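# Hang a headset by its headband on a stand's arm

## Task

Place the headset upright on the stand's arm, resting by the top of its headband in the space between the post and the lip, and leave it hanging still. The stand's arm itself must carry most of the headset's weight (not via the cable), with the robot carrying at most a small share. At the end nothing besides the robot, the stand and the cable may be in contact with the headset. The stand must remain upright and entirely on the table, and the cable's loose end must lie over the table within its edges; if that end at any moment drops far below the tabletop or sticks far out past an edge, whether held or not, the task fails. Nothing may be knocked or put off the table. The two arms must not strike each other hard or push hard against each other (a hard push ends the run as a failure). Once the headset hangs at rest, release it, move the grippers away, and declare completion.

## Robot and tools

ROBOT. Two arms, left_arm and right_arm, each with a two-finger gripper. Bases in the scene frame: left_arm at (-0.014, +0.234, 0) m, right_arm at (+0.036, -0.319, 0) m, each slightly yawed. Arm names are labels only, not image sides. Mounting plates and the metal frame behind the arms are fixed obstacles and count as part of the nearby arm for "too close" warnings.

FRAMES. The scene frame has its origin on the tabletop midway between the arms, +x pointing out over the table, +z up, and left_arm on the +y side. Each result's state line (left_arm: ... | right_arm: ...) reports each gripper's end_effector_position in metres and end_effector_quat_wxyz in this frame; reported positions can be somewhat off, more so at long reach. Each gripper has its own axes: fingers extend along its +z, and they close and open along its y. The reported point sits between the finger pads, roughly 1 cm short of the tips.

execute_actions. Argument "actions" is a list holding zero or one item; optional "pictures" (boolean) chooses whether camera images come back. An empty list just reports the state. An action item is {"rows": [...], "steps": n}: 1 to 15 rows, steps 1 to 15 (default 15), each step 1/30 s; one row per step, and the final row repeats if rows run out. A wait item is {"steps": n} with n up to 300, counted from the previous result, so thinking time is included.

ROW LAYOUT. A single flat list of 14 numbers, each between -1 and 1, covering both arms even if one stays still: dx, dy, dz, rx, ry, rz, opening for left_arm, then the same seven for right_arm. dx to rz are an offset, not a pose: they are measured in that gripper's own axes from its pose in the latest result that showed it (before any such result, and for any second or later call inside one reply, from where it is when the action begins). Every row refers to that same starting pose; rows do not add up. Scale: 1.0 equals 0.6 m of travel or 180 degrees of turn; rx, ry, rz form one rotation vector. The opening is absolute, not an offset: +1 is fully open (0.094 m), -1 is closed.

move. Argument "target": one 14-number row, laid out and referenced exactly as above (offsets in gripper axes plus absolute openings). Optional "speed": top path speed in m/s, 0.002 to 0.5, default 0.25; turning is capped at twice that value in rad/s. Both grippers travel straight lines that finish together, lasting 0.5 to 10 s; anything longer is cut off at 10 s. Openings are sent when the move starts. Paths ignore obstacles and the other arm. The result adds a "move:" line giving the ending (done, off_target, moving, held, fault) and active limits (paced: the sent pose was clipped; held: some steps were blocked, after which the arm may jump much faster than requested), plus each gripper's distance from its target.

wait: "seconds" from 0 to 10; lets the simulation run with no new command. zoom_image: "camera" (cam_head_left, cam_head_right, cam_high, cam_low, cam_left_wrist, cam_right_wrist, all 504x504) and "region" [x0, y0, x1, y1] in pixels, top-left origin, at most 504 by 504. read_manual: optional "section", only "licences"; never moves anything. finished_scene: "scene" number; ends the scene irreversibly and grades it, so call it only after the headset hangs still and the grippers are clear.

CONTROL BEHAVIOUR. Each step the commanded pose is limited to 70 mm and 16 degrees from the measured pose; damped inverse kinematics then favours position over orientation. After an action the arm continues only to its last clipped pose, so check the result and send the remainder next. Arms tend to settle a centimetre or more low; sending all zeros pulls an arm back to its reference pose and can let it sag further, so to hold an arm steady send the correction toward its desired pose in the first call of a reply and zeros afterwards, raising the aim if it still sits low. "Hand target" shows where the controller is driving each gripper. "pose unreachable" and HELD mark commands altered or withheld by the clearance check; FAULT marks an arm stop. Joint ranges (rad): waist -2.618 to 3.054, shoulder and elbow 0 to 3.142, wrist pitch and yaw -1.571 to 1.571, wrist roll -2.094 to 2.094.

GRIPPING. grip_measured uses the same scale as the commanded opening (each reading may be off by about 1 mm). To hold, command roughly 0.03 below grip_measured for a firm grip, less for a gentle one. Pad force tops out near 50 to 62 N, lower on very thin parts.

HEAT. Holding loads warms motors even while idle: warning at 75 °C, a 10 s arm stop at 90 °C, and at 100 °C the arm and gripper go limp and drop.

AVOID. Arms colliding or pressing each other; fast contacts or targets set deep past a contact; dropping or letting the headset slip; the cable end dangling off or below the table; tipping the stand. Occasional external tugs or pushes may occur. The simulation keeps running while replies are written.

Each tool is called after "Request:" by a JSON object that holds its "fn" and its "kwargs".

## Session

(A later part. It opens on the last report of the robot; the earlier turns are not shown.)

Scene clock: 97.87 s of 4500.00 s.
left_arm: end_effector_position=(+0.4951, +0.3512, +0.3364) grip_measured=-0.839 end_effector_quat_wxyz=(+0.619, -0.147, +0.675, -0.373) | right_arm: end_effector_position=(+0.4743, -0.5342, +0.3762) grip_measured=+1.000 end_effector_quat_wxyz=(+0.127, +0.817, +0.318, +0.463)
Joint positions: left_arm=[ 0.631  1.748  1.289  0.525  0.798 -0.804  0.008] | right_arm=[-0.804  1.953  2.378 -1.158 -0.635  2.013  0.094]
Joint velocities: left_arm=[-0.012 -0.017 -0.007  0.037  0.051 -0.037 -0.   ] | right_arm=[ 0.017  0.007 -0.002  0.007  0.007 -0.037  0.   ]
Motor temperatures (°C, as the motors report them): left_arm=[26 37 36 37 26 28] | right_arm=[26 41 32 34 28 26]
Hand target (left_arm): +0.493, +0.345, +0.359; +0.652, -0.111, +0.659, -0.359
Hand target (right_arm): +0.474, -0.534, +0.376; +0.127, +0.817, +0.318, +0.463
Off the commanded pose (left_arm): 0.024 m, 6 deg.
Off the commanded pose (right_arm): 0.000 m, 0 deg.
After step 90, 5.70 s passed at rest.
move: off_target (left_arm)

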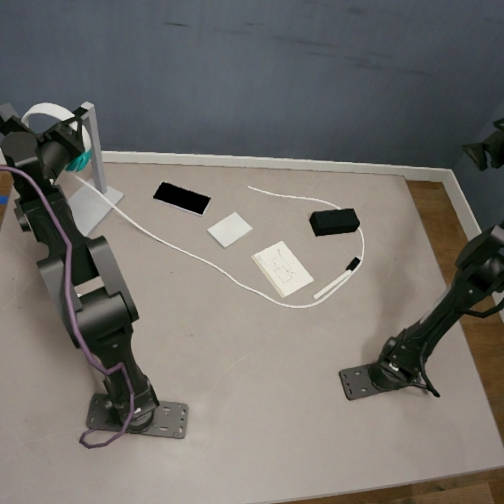

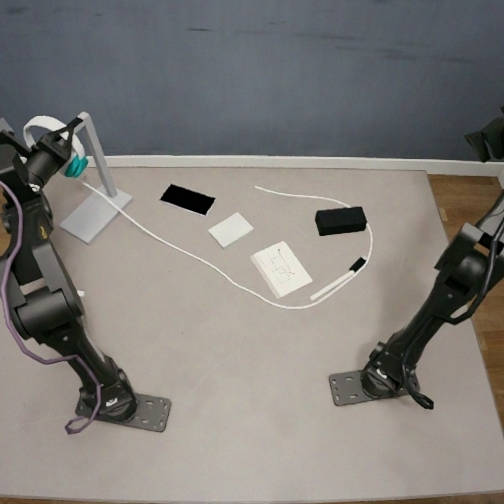

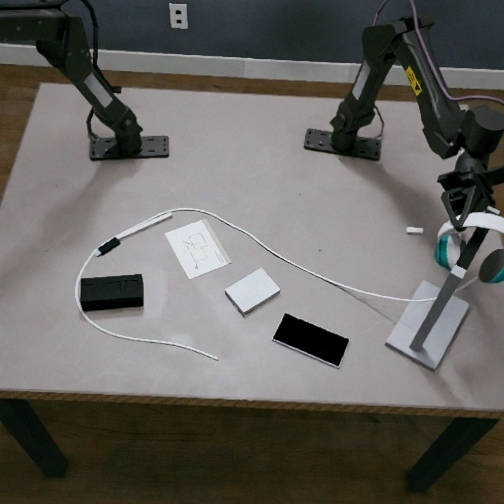

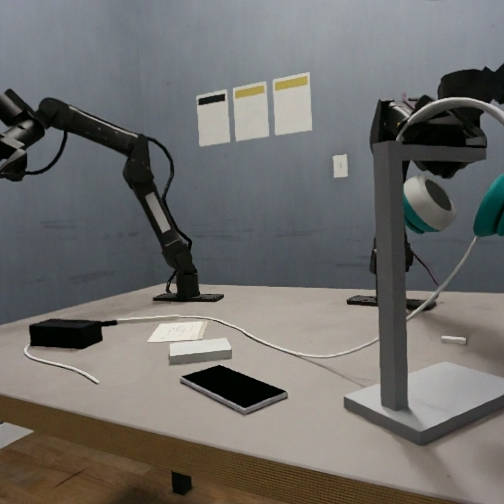

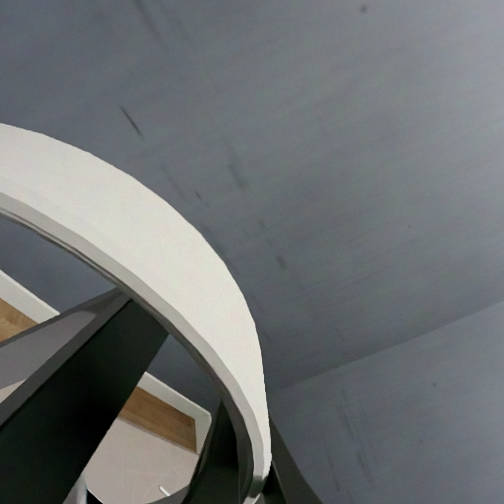

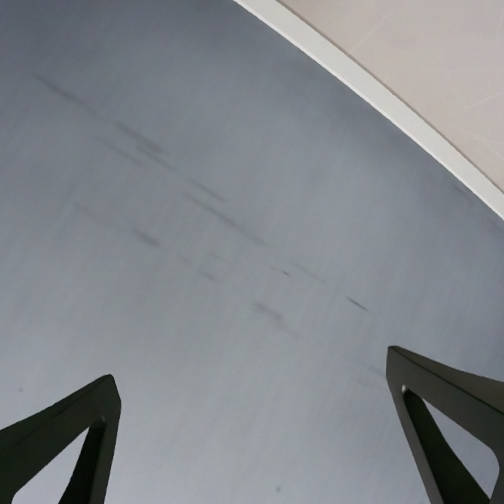

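Request:
{"fn": "move", "kwargs": {"target": [0.02,-0.06,-0.008,0.015,-0.015,0.03,-1,0,0,0,0,0,0,1], "speed": 0.04}}

Scene clock: 108.57 s of 4500.00 s.
left_arm: end_effector_position=(+0.4857, +0.3254, +0.3196) grip_measured=-0.839 end_effector_quat_wxyz=(+0.615, -0.146, +0.680, -0.372) | right_arm: end_effector_position=(+0.4743, -0.5342, +0.3762) grip_measured=+1.000 end_effector_quat_wxyz=(+0.127, +0.817, +0.318, +0.463)
Joint positions: left_arm=[ 0.581  1.69   1.167  0.57   0.754 -0.788  0.008] | right_arm=[-0.804  1.953  2.378 -1.158 -0.635  2.013  0.094]
Joint velocities: left_arm=[ 0.007  0.012 -0.012 -0.022 -0.022 -0.051 -0.001] | right_arm=[-0.002 -0.002  0.002  0.051 -0.007 -0.051  0.   ]
Motor temperatures (°C, as the motors report them): left_arm=[26 39 35 38 26 28] | right_arm=[26 41 32 34 28 26]
Hand target (left_arm): +0.478, +0.320, +0.352; +0.655, -0.110, +0.658, -0.356
Hand target (right_arm): +0.474, -0.534, +0.376; +0.127, +0.817, +0.318, +0.463
Off the commanded pose (left_arm): 0.034 m, 7 deg.
Off the commanded pose (right_arm): 0.000 m, 0 deg.
After step 90, 5.93 s passed at rest.
move: off_target (left_arm)

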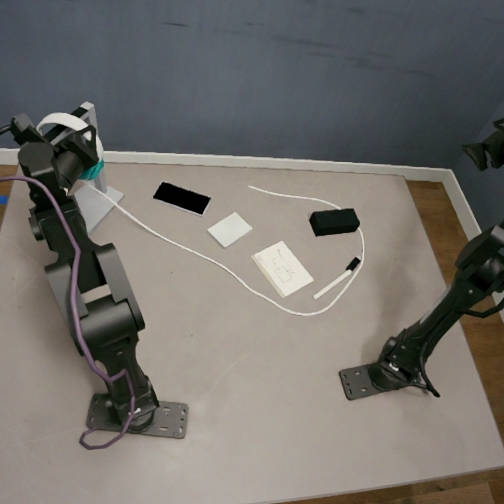

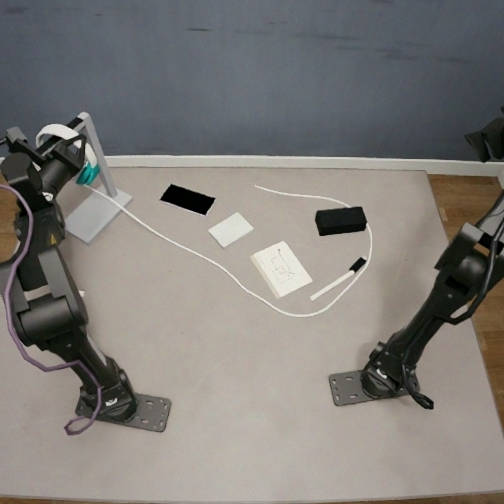

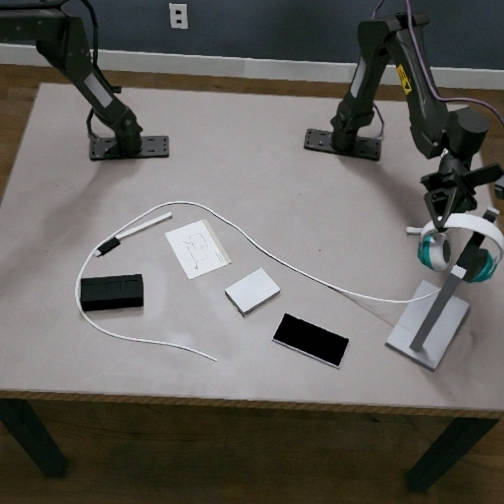

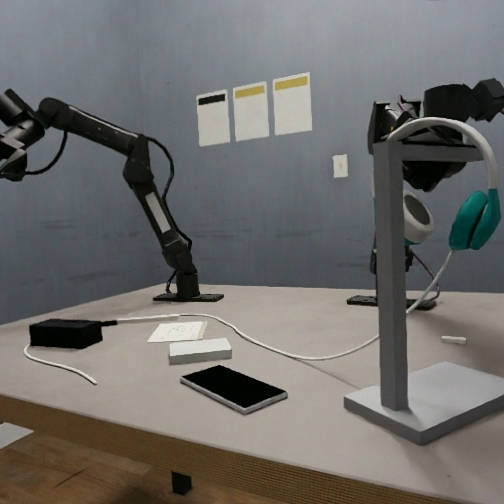

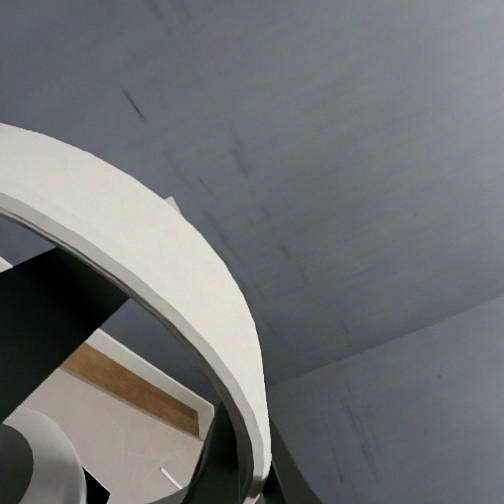

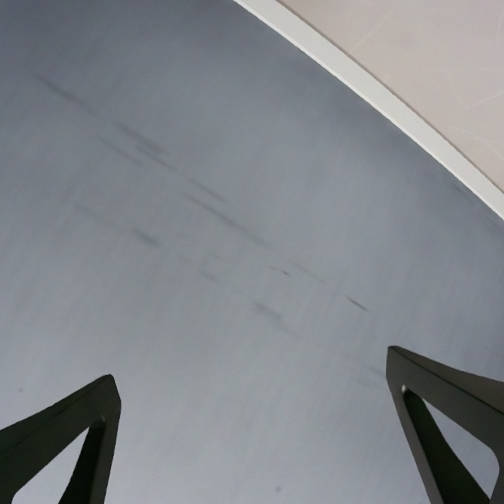

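Centred now; forward a bit and let it sag.

Request:
{"fn": "move", "kwargs": {"target": [0,0,0.04,0.015,-0.015,0.03,-1,0,0,0,0,0,0,1], "speed": 0.03}}

Scene clock: 115.83 s of 4500.00 s.
left_arm: end_effector_position=(+0.5058, +0.3217, +0.2951) grip_measured=-0.839 end_effector_quat_wxyz=(+0.623, -0.138, +0.679, -0.364) | right_arm: end_effector_position=(+0.4743, -0.5342, +0.3762) grip_measured=+1.000 end_effector_quat_wxyz=(+0.127, +0.817, +0.318, +0.463)
Joint positions: left_arm=[ 0.549  1.783  1.167  0.67   0.718 -0.765  0.008] | right_arm=[-0.804  1.953  2.378 -1.158 -0.635  2.013  0.094]
Joint velocities: left_arm=[-0.012 -0.002 -0.002 -0.007  0.022 -0.051  0.   ] | right_arm=[-0.007  0.002  0.012 -0.037 -0.081  0.051  0.   ]
Motor temperatures (°C, as the motors report them): left_arm=[26 40 35 38 26 28] | right_arm=[26 41 32 34 28 26]
Hand target (left_arm): +0.507, +0.317, +0.320; +0.651, -0.109, +0.662, -0.355
Hand target (right_arm): +0.474, -0.534, +0.376; +0.127, +0.817, +0.318, +0.463
Off the commanded pose (left_arm): 0.026 m, 5 deg.
Off the commanded pose (right_arm): 0.000 m, 0 deg.
After step 90, 2.13 s passed at rest.
move: off_target (left_arm)

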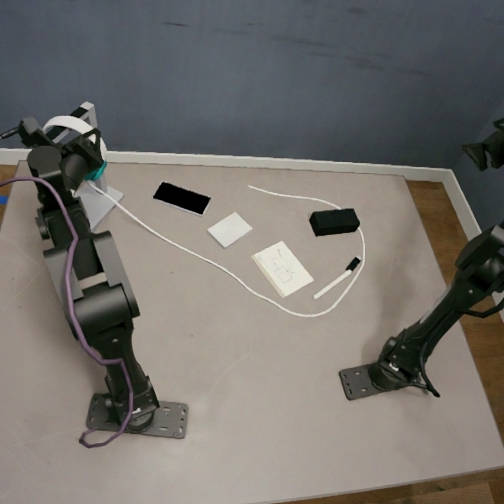

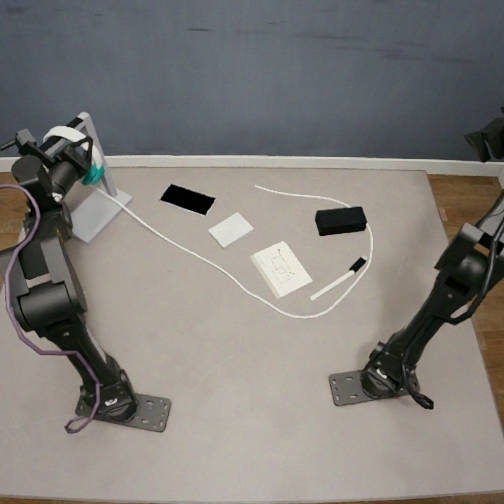

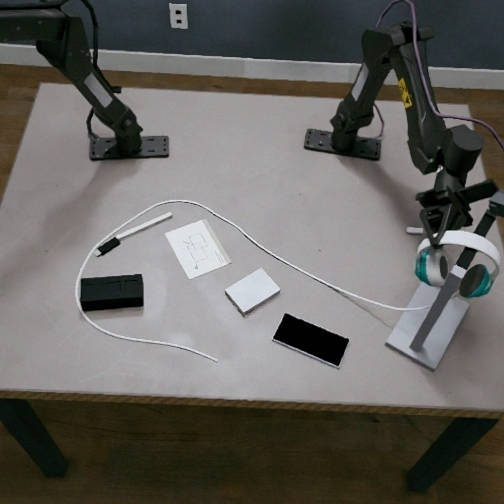

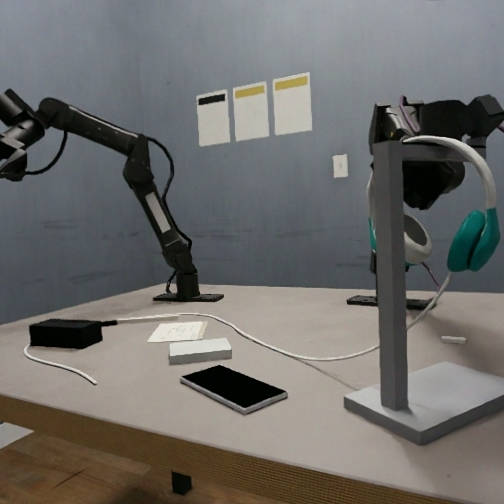

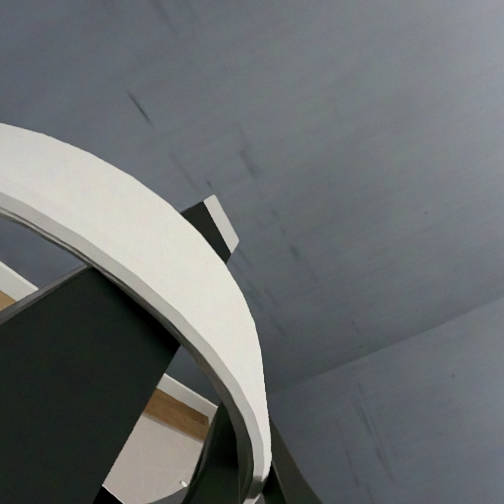

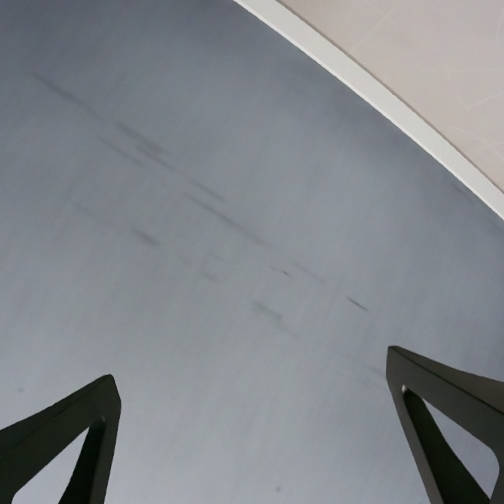

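Request:
{"fn": "move", "kwargs": {"target": [-0.015,-0.015,0,0,0,0,-0.5,0,0,0,0,0,0,1], "speed": 0.03}}

Request:
{"fn": "move", "kwargs": {"target": [0,-0.03,-0.09,0,0,0,-0.5,0,0,0,0,0,0,1], "speed": 0.05}}

Request:
{"fn": "move", "kwargs": {"target": [0.05,-0.15,-0.2,0,0,0,-0.5,0,0,0,0,0,0,1], "speed": 0.1}}

Request:
{"fn": "wait", "kwargs": {"seconds": 2}}

Scene clock: 127.07 s of 4500.00 s.
left_arm: end_effector_position=(+0.5059, +0.3217, +0.2930) grip_measured=-0.502 end_effector_quat_wxyz=(+0.620, -0.139, +0.681, -0.364) | right_arm: end_effector_position=(+0.4743, -0.5342, +0.3762) grip_measured=+1.000 end_effector_quat_wxyz=(+0.127, +0.817, +0.318, +0.463)
Joint positions: left_arm=[ 0.549  1.783  1.167  0.66   0.718 -0.761  0.023] | right_arm=[-0.804  1.953  2.378 -1.158 -0.635  2.013  0.094]
Joint velocities: left_arm=[ 0.007  0.002 -0.002  0.037 -0.007 -0.095 -0.   ] | right_arm=[-0.012 -0.002 -0.007  0.022 -0.007  0.037  0.   ]
Motor temperatures (°C, as the motors report them): left_arm=[26 39 36 38 26 28] | right_arm=[26 41 32 34 28 26]
Hand target (left_arm): +0.505, +0.321, +0.308; +0.623, -0.138, +0.678, -0.364
Hand target (right_arm): +0.474, -0.534, +0.376; +0.127, +0.817, +0.318, +0.463
Off the commanded pose (left_arm): 0.015 m, 0 deg.
Off the commanded pose (right_arm): 0.000 m, 0 deg.
After step 90, 7.53 s passed at rest.
move: off_target (left_arm)

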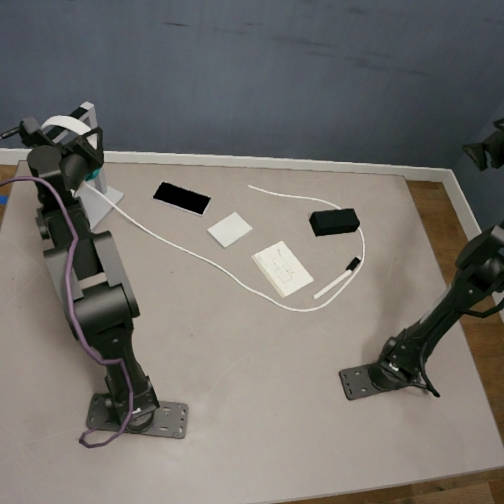

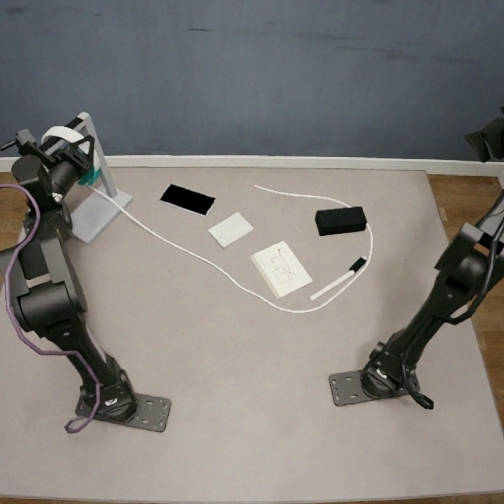

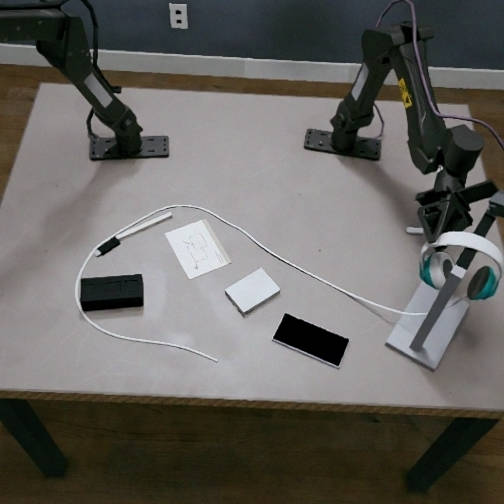

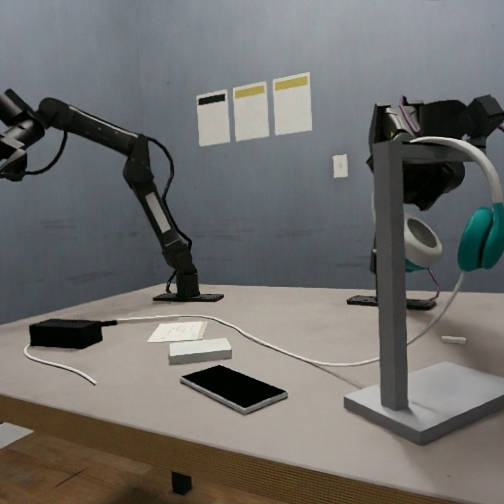

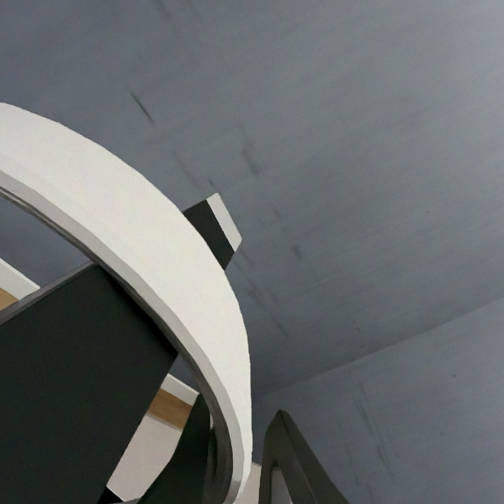

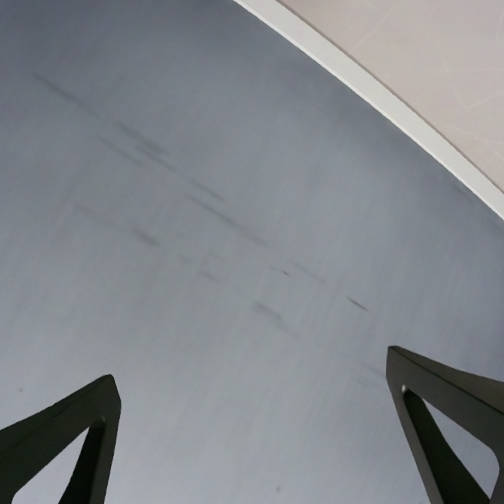

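Scene clock: 128.53 s of 4500.00 s.
left_arm: end_effector_position=(+0.4570, +0.3280, +0.2922) grip_measured=-0.502 end_effector_quat_wxyz=(+0.610, -0.152, +0.686, -0.366) | right_arm: end_effector_position=(+0.4743, -0.5342, +0.3762) grip_measured=+1.000 end_effector_quat_wxyz=(+0.127, +0.817, +0.318, +0.463)
Joint positions: left_arm=[ 0.619  1.62   1.001  0.635  0.781 -0.769  0.023] | right_arm=[-0.804  1.953  2.378 -1.158 -0.635  2.013  0.094]
Joint velocities: left_arm=[ 0.012  0.007  0.007  0.007  0.051 -0.007 -0.001] | right_arm=[ 0.012 -0.007  0.002 -0.007 -0.022 -0.022  0.   ]
Motor temperatures (°C, as the motors report them): left_arm=[26 40 36 38 26 28] | right_arm=[26 41 32 34 28 26]
Hand target (left_arm): +0.450, +0.327, +0.304; +0.620, -0.139, +0.681, -0.363
Hand target (right_arm): +0.474, -0.534, +0.376; +0.127, +0.817, +0.318, +0.463
Off the commanded pose (left_arm): 0.013 m, 2 deg.
Off the commanded pose (right_arm): 0.000 m, 0 deg.
move: off_target (left_arm)

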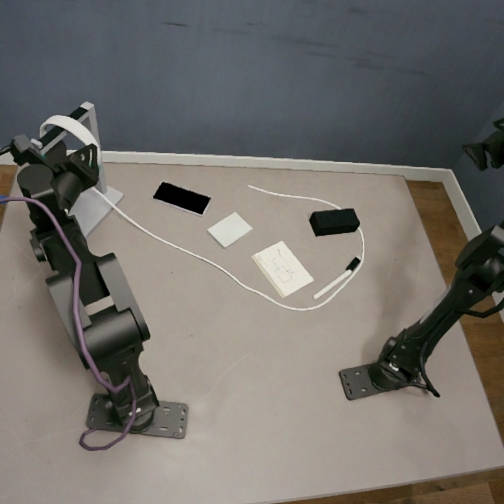

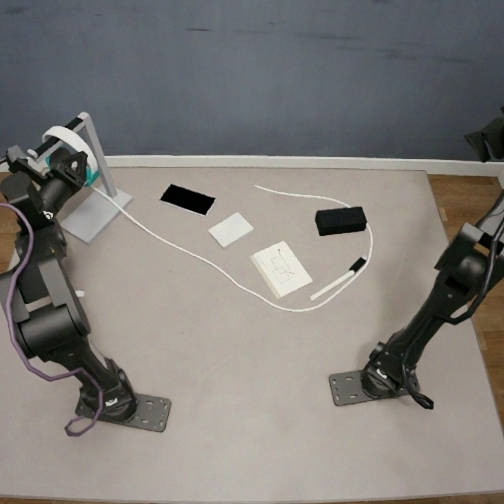

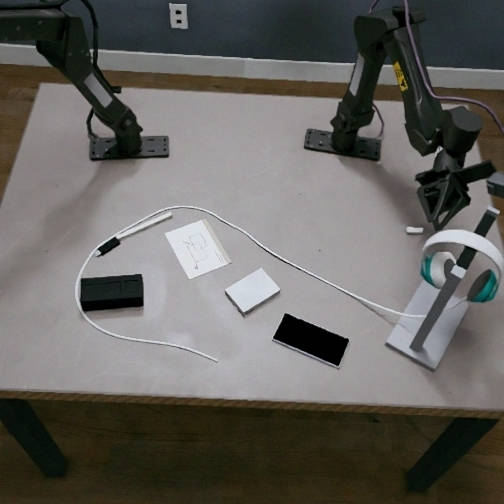

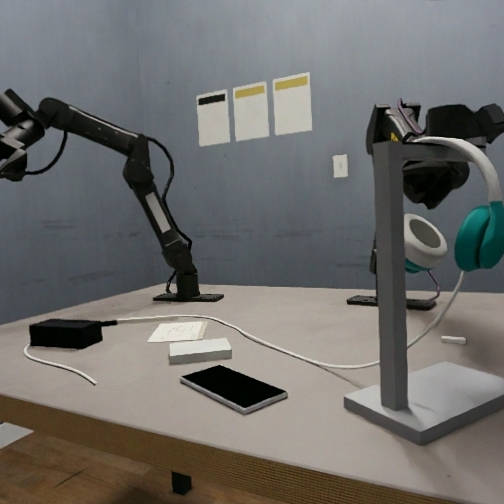

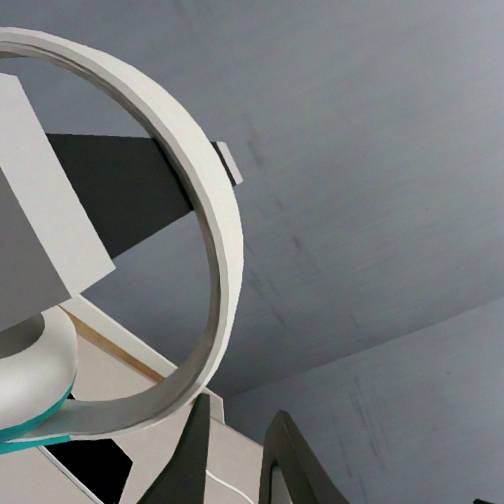

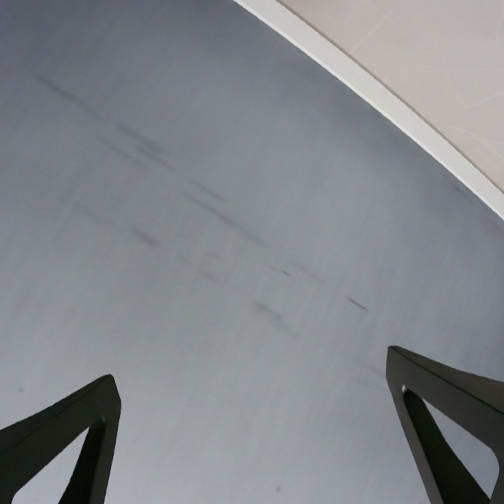

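Scene clock: 130.63 s of 4500.00 s.
left_arm: end_effector_position=(+0.3196, +0.2856, +0.3283) grip_measured=-0.502 end_effector_quat_wxyz=(+0.602, -0.163, +0.689, -0.369) | right_arm: end_effector_position=(+0.4743, -0.5342, +0.3762) grip_measured=+1.000 end_effector_quat_wxyz=(+0.127, +0.817, +0.318, +0.463)
Joint positions: left_arm=[ 0.733  0.985  0.708  0.273  0.891 -0.778  0.023] | right_arm=[-0.804  1.953  2.378 -1.158 -0.635  2.013  0.094]
Joint velocities: left_arm=[-0.002 -0.017  0.002 -0.066 -0.037 -0.007 -0.   ] | right_arm=[-0.012 -0.007  0.007 -0.081  0.095 -0.022  0.   ]
Motor temperatures (°C, as the motors report them): left_arm=[26 39 35 38 26 28] | right_arm=[26 42 32 34 28 26]
Hand target (left_arm): +0.315, +0.284, +0.333; +0.610, -0.152, +0.687, -0.365
Hand target (right_arm): +0.474, -0.534, +0.376; +0.127, +0.817, +0.318, +0.463
Off the commanded pose (left_arm): 0.005 m, 2 deg.
Off the commanded pose (right_arm): 0.000 m, 0 deg.
move: done

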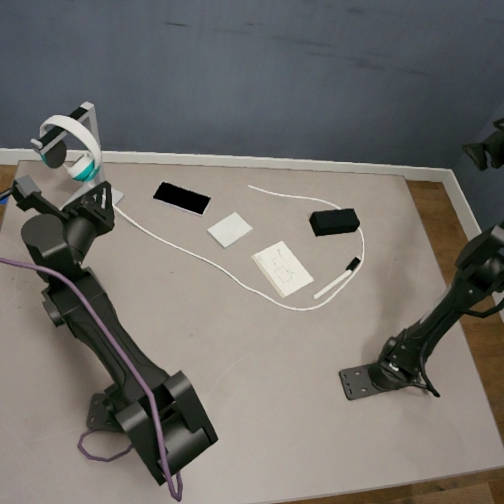

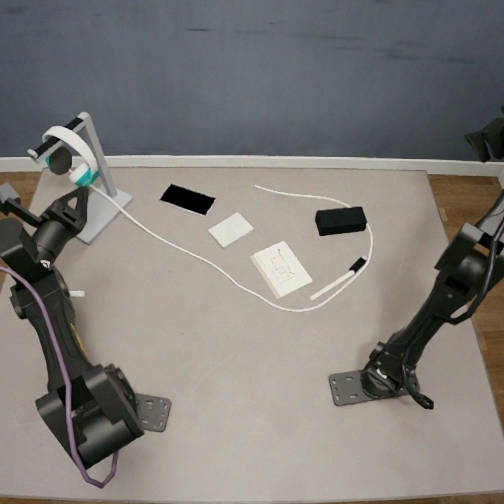

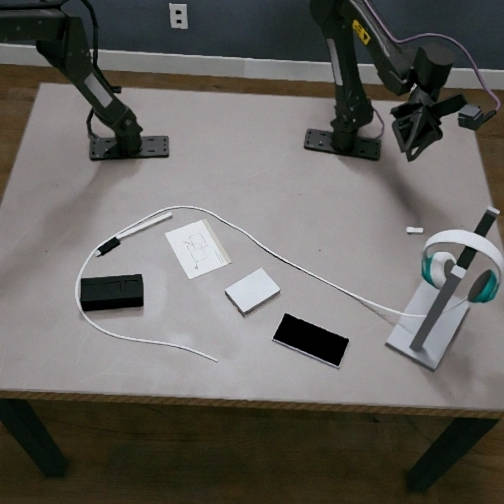

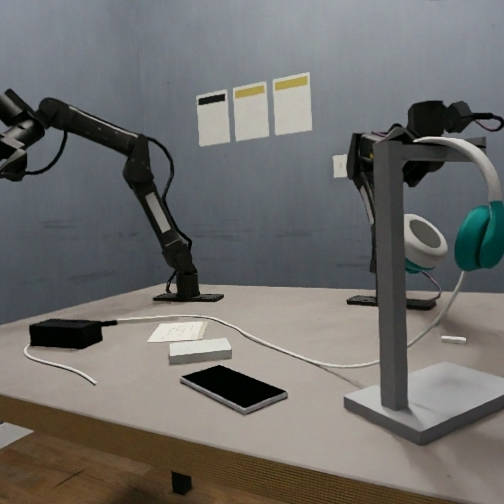

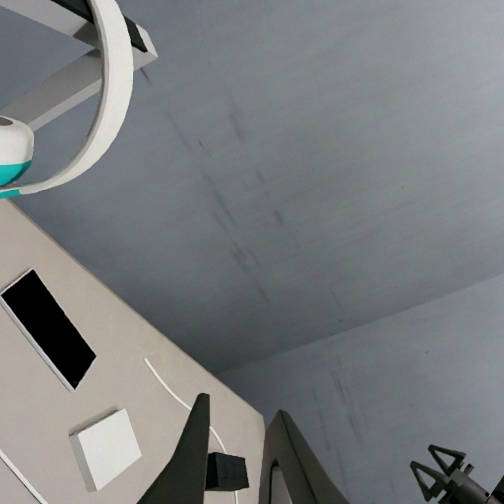

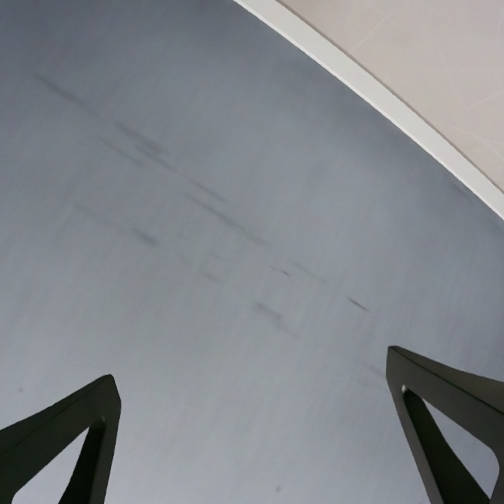

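Scene clock: 132.63 s of 4500.00 s.
left_arm: end_effector_position=(+0.3196, +0.2856, +0.3280) grip_measured=-0.502 end_effector_quat_wxyz=(+0.601, -0.163, +0.689, -0.369) | right_arm: end_effector_position=(+0.4743, -0.5342, +0.3762) grip_measured=+1.000 end_effector_quat_wxyz=(+0.127, +0.817, +0.318, +0.463)
Joint positions: left_arm=[ 0.733  0.985  0.708  0.271  0.891 -0.778  0.023] | right_arm=[-0.804  1.953  2.378 -1.158 -0.635  2.013  0.094]
Joint velocities: left_arm=[ 0.002 -0.007 -0.007 -0.051  0.022 -0.051 -0.001] | right_arm=[-0.002  0.007 -0.012  0.037 -0.007 -0.037  0.   ]
Motor temperatures (°C, as the motors report them): left_arm=[26 39 35 38 26 28] | right_arm=[26 42 32 34 28 26]
Hand target (left_arm): +0.315, +0.284, +0.333; +0.610, -0.152, +0.687, -0.365
Hand target (right_arm): +0.474, -0.534, +0.376; +0.127, +0.817, +0.318, +0.463
Off the commanded pose (left_arm): 0.005 m, 2 deg.
Off the commanded pose (right_arm): 0.000 m, 0 deg.
Steps of this call (steps 1 to 60: nothing new was sent). Readings (end_effector_position):
1: left_arm (+0.3196, +0.2856, +0.3283) | right_arm (+0.4743, -0.5342, +0.3762)
2: left_arm (+0.3196, +0.2856, +0.3282) | right_arm (+0.4743, -0.5342, +0.3762)
4: left_arm (+0.3196, +0.2856, +0.3281) | right_arm (+0.4743, -0.5342, +0.3762)
8: left_arm (+0.3196, +0.2856, +0.3281) | right_arm (+0.4743, -0.5342, +0.3762)
60: the state above

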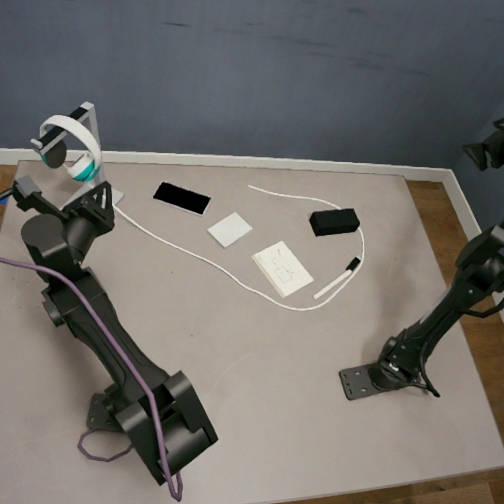

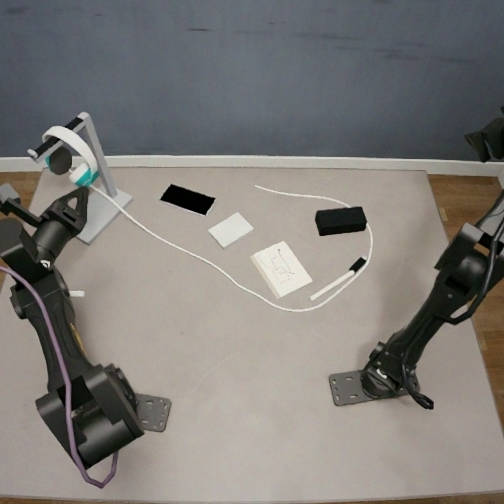

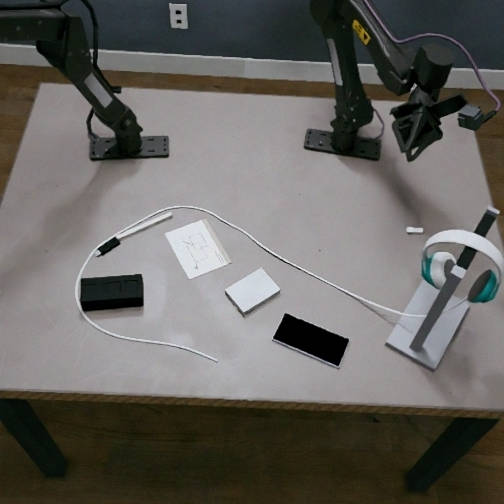

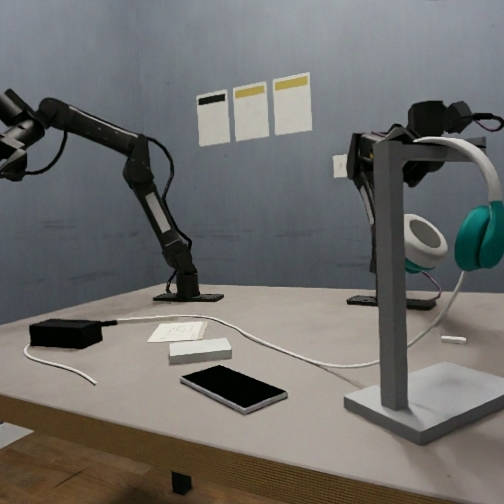

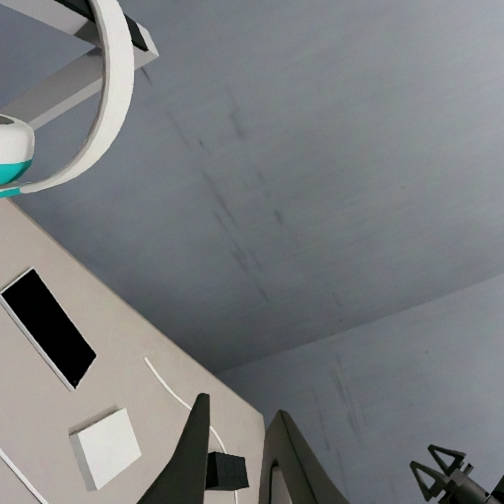

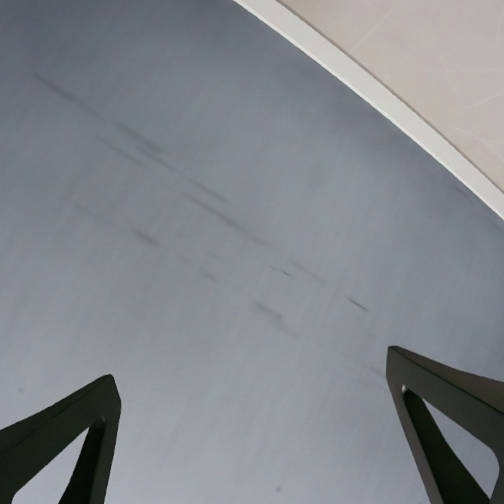

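Request:
{"fn": "finished_scene", "kwargs": {"scene": 2}}

The scene is finished: the task was done.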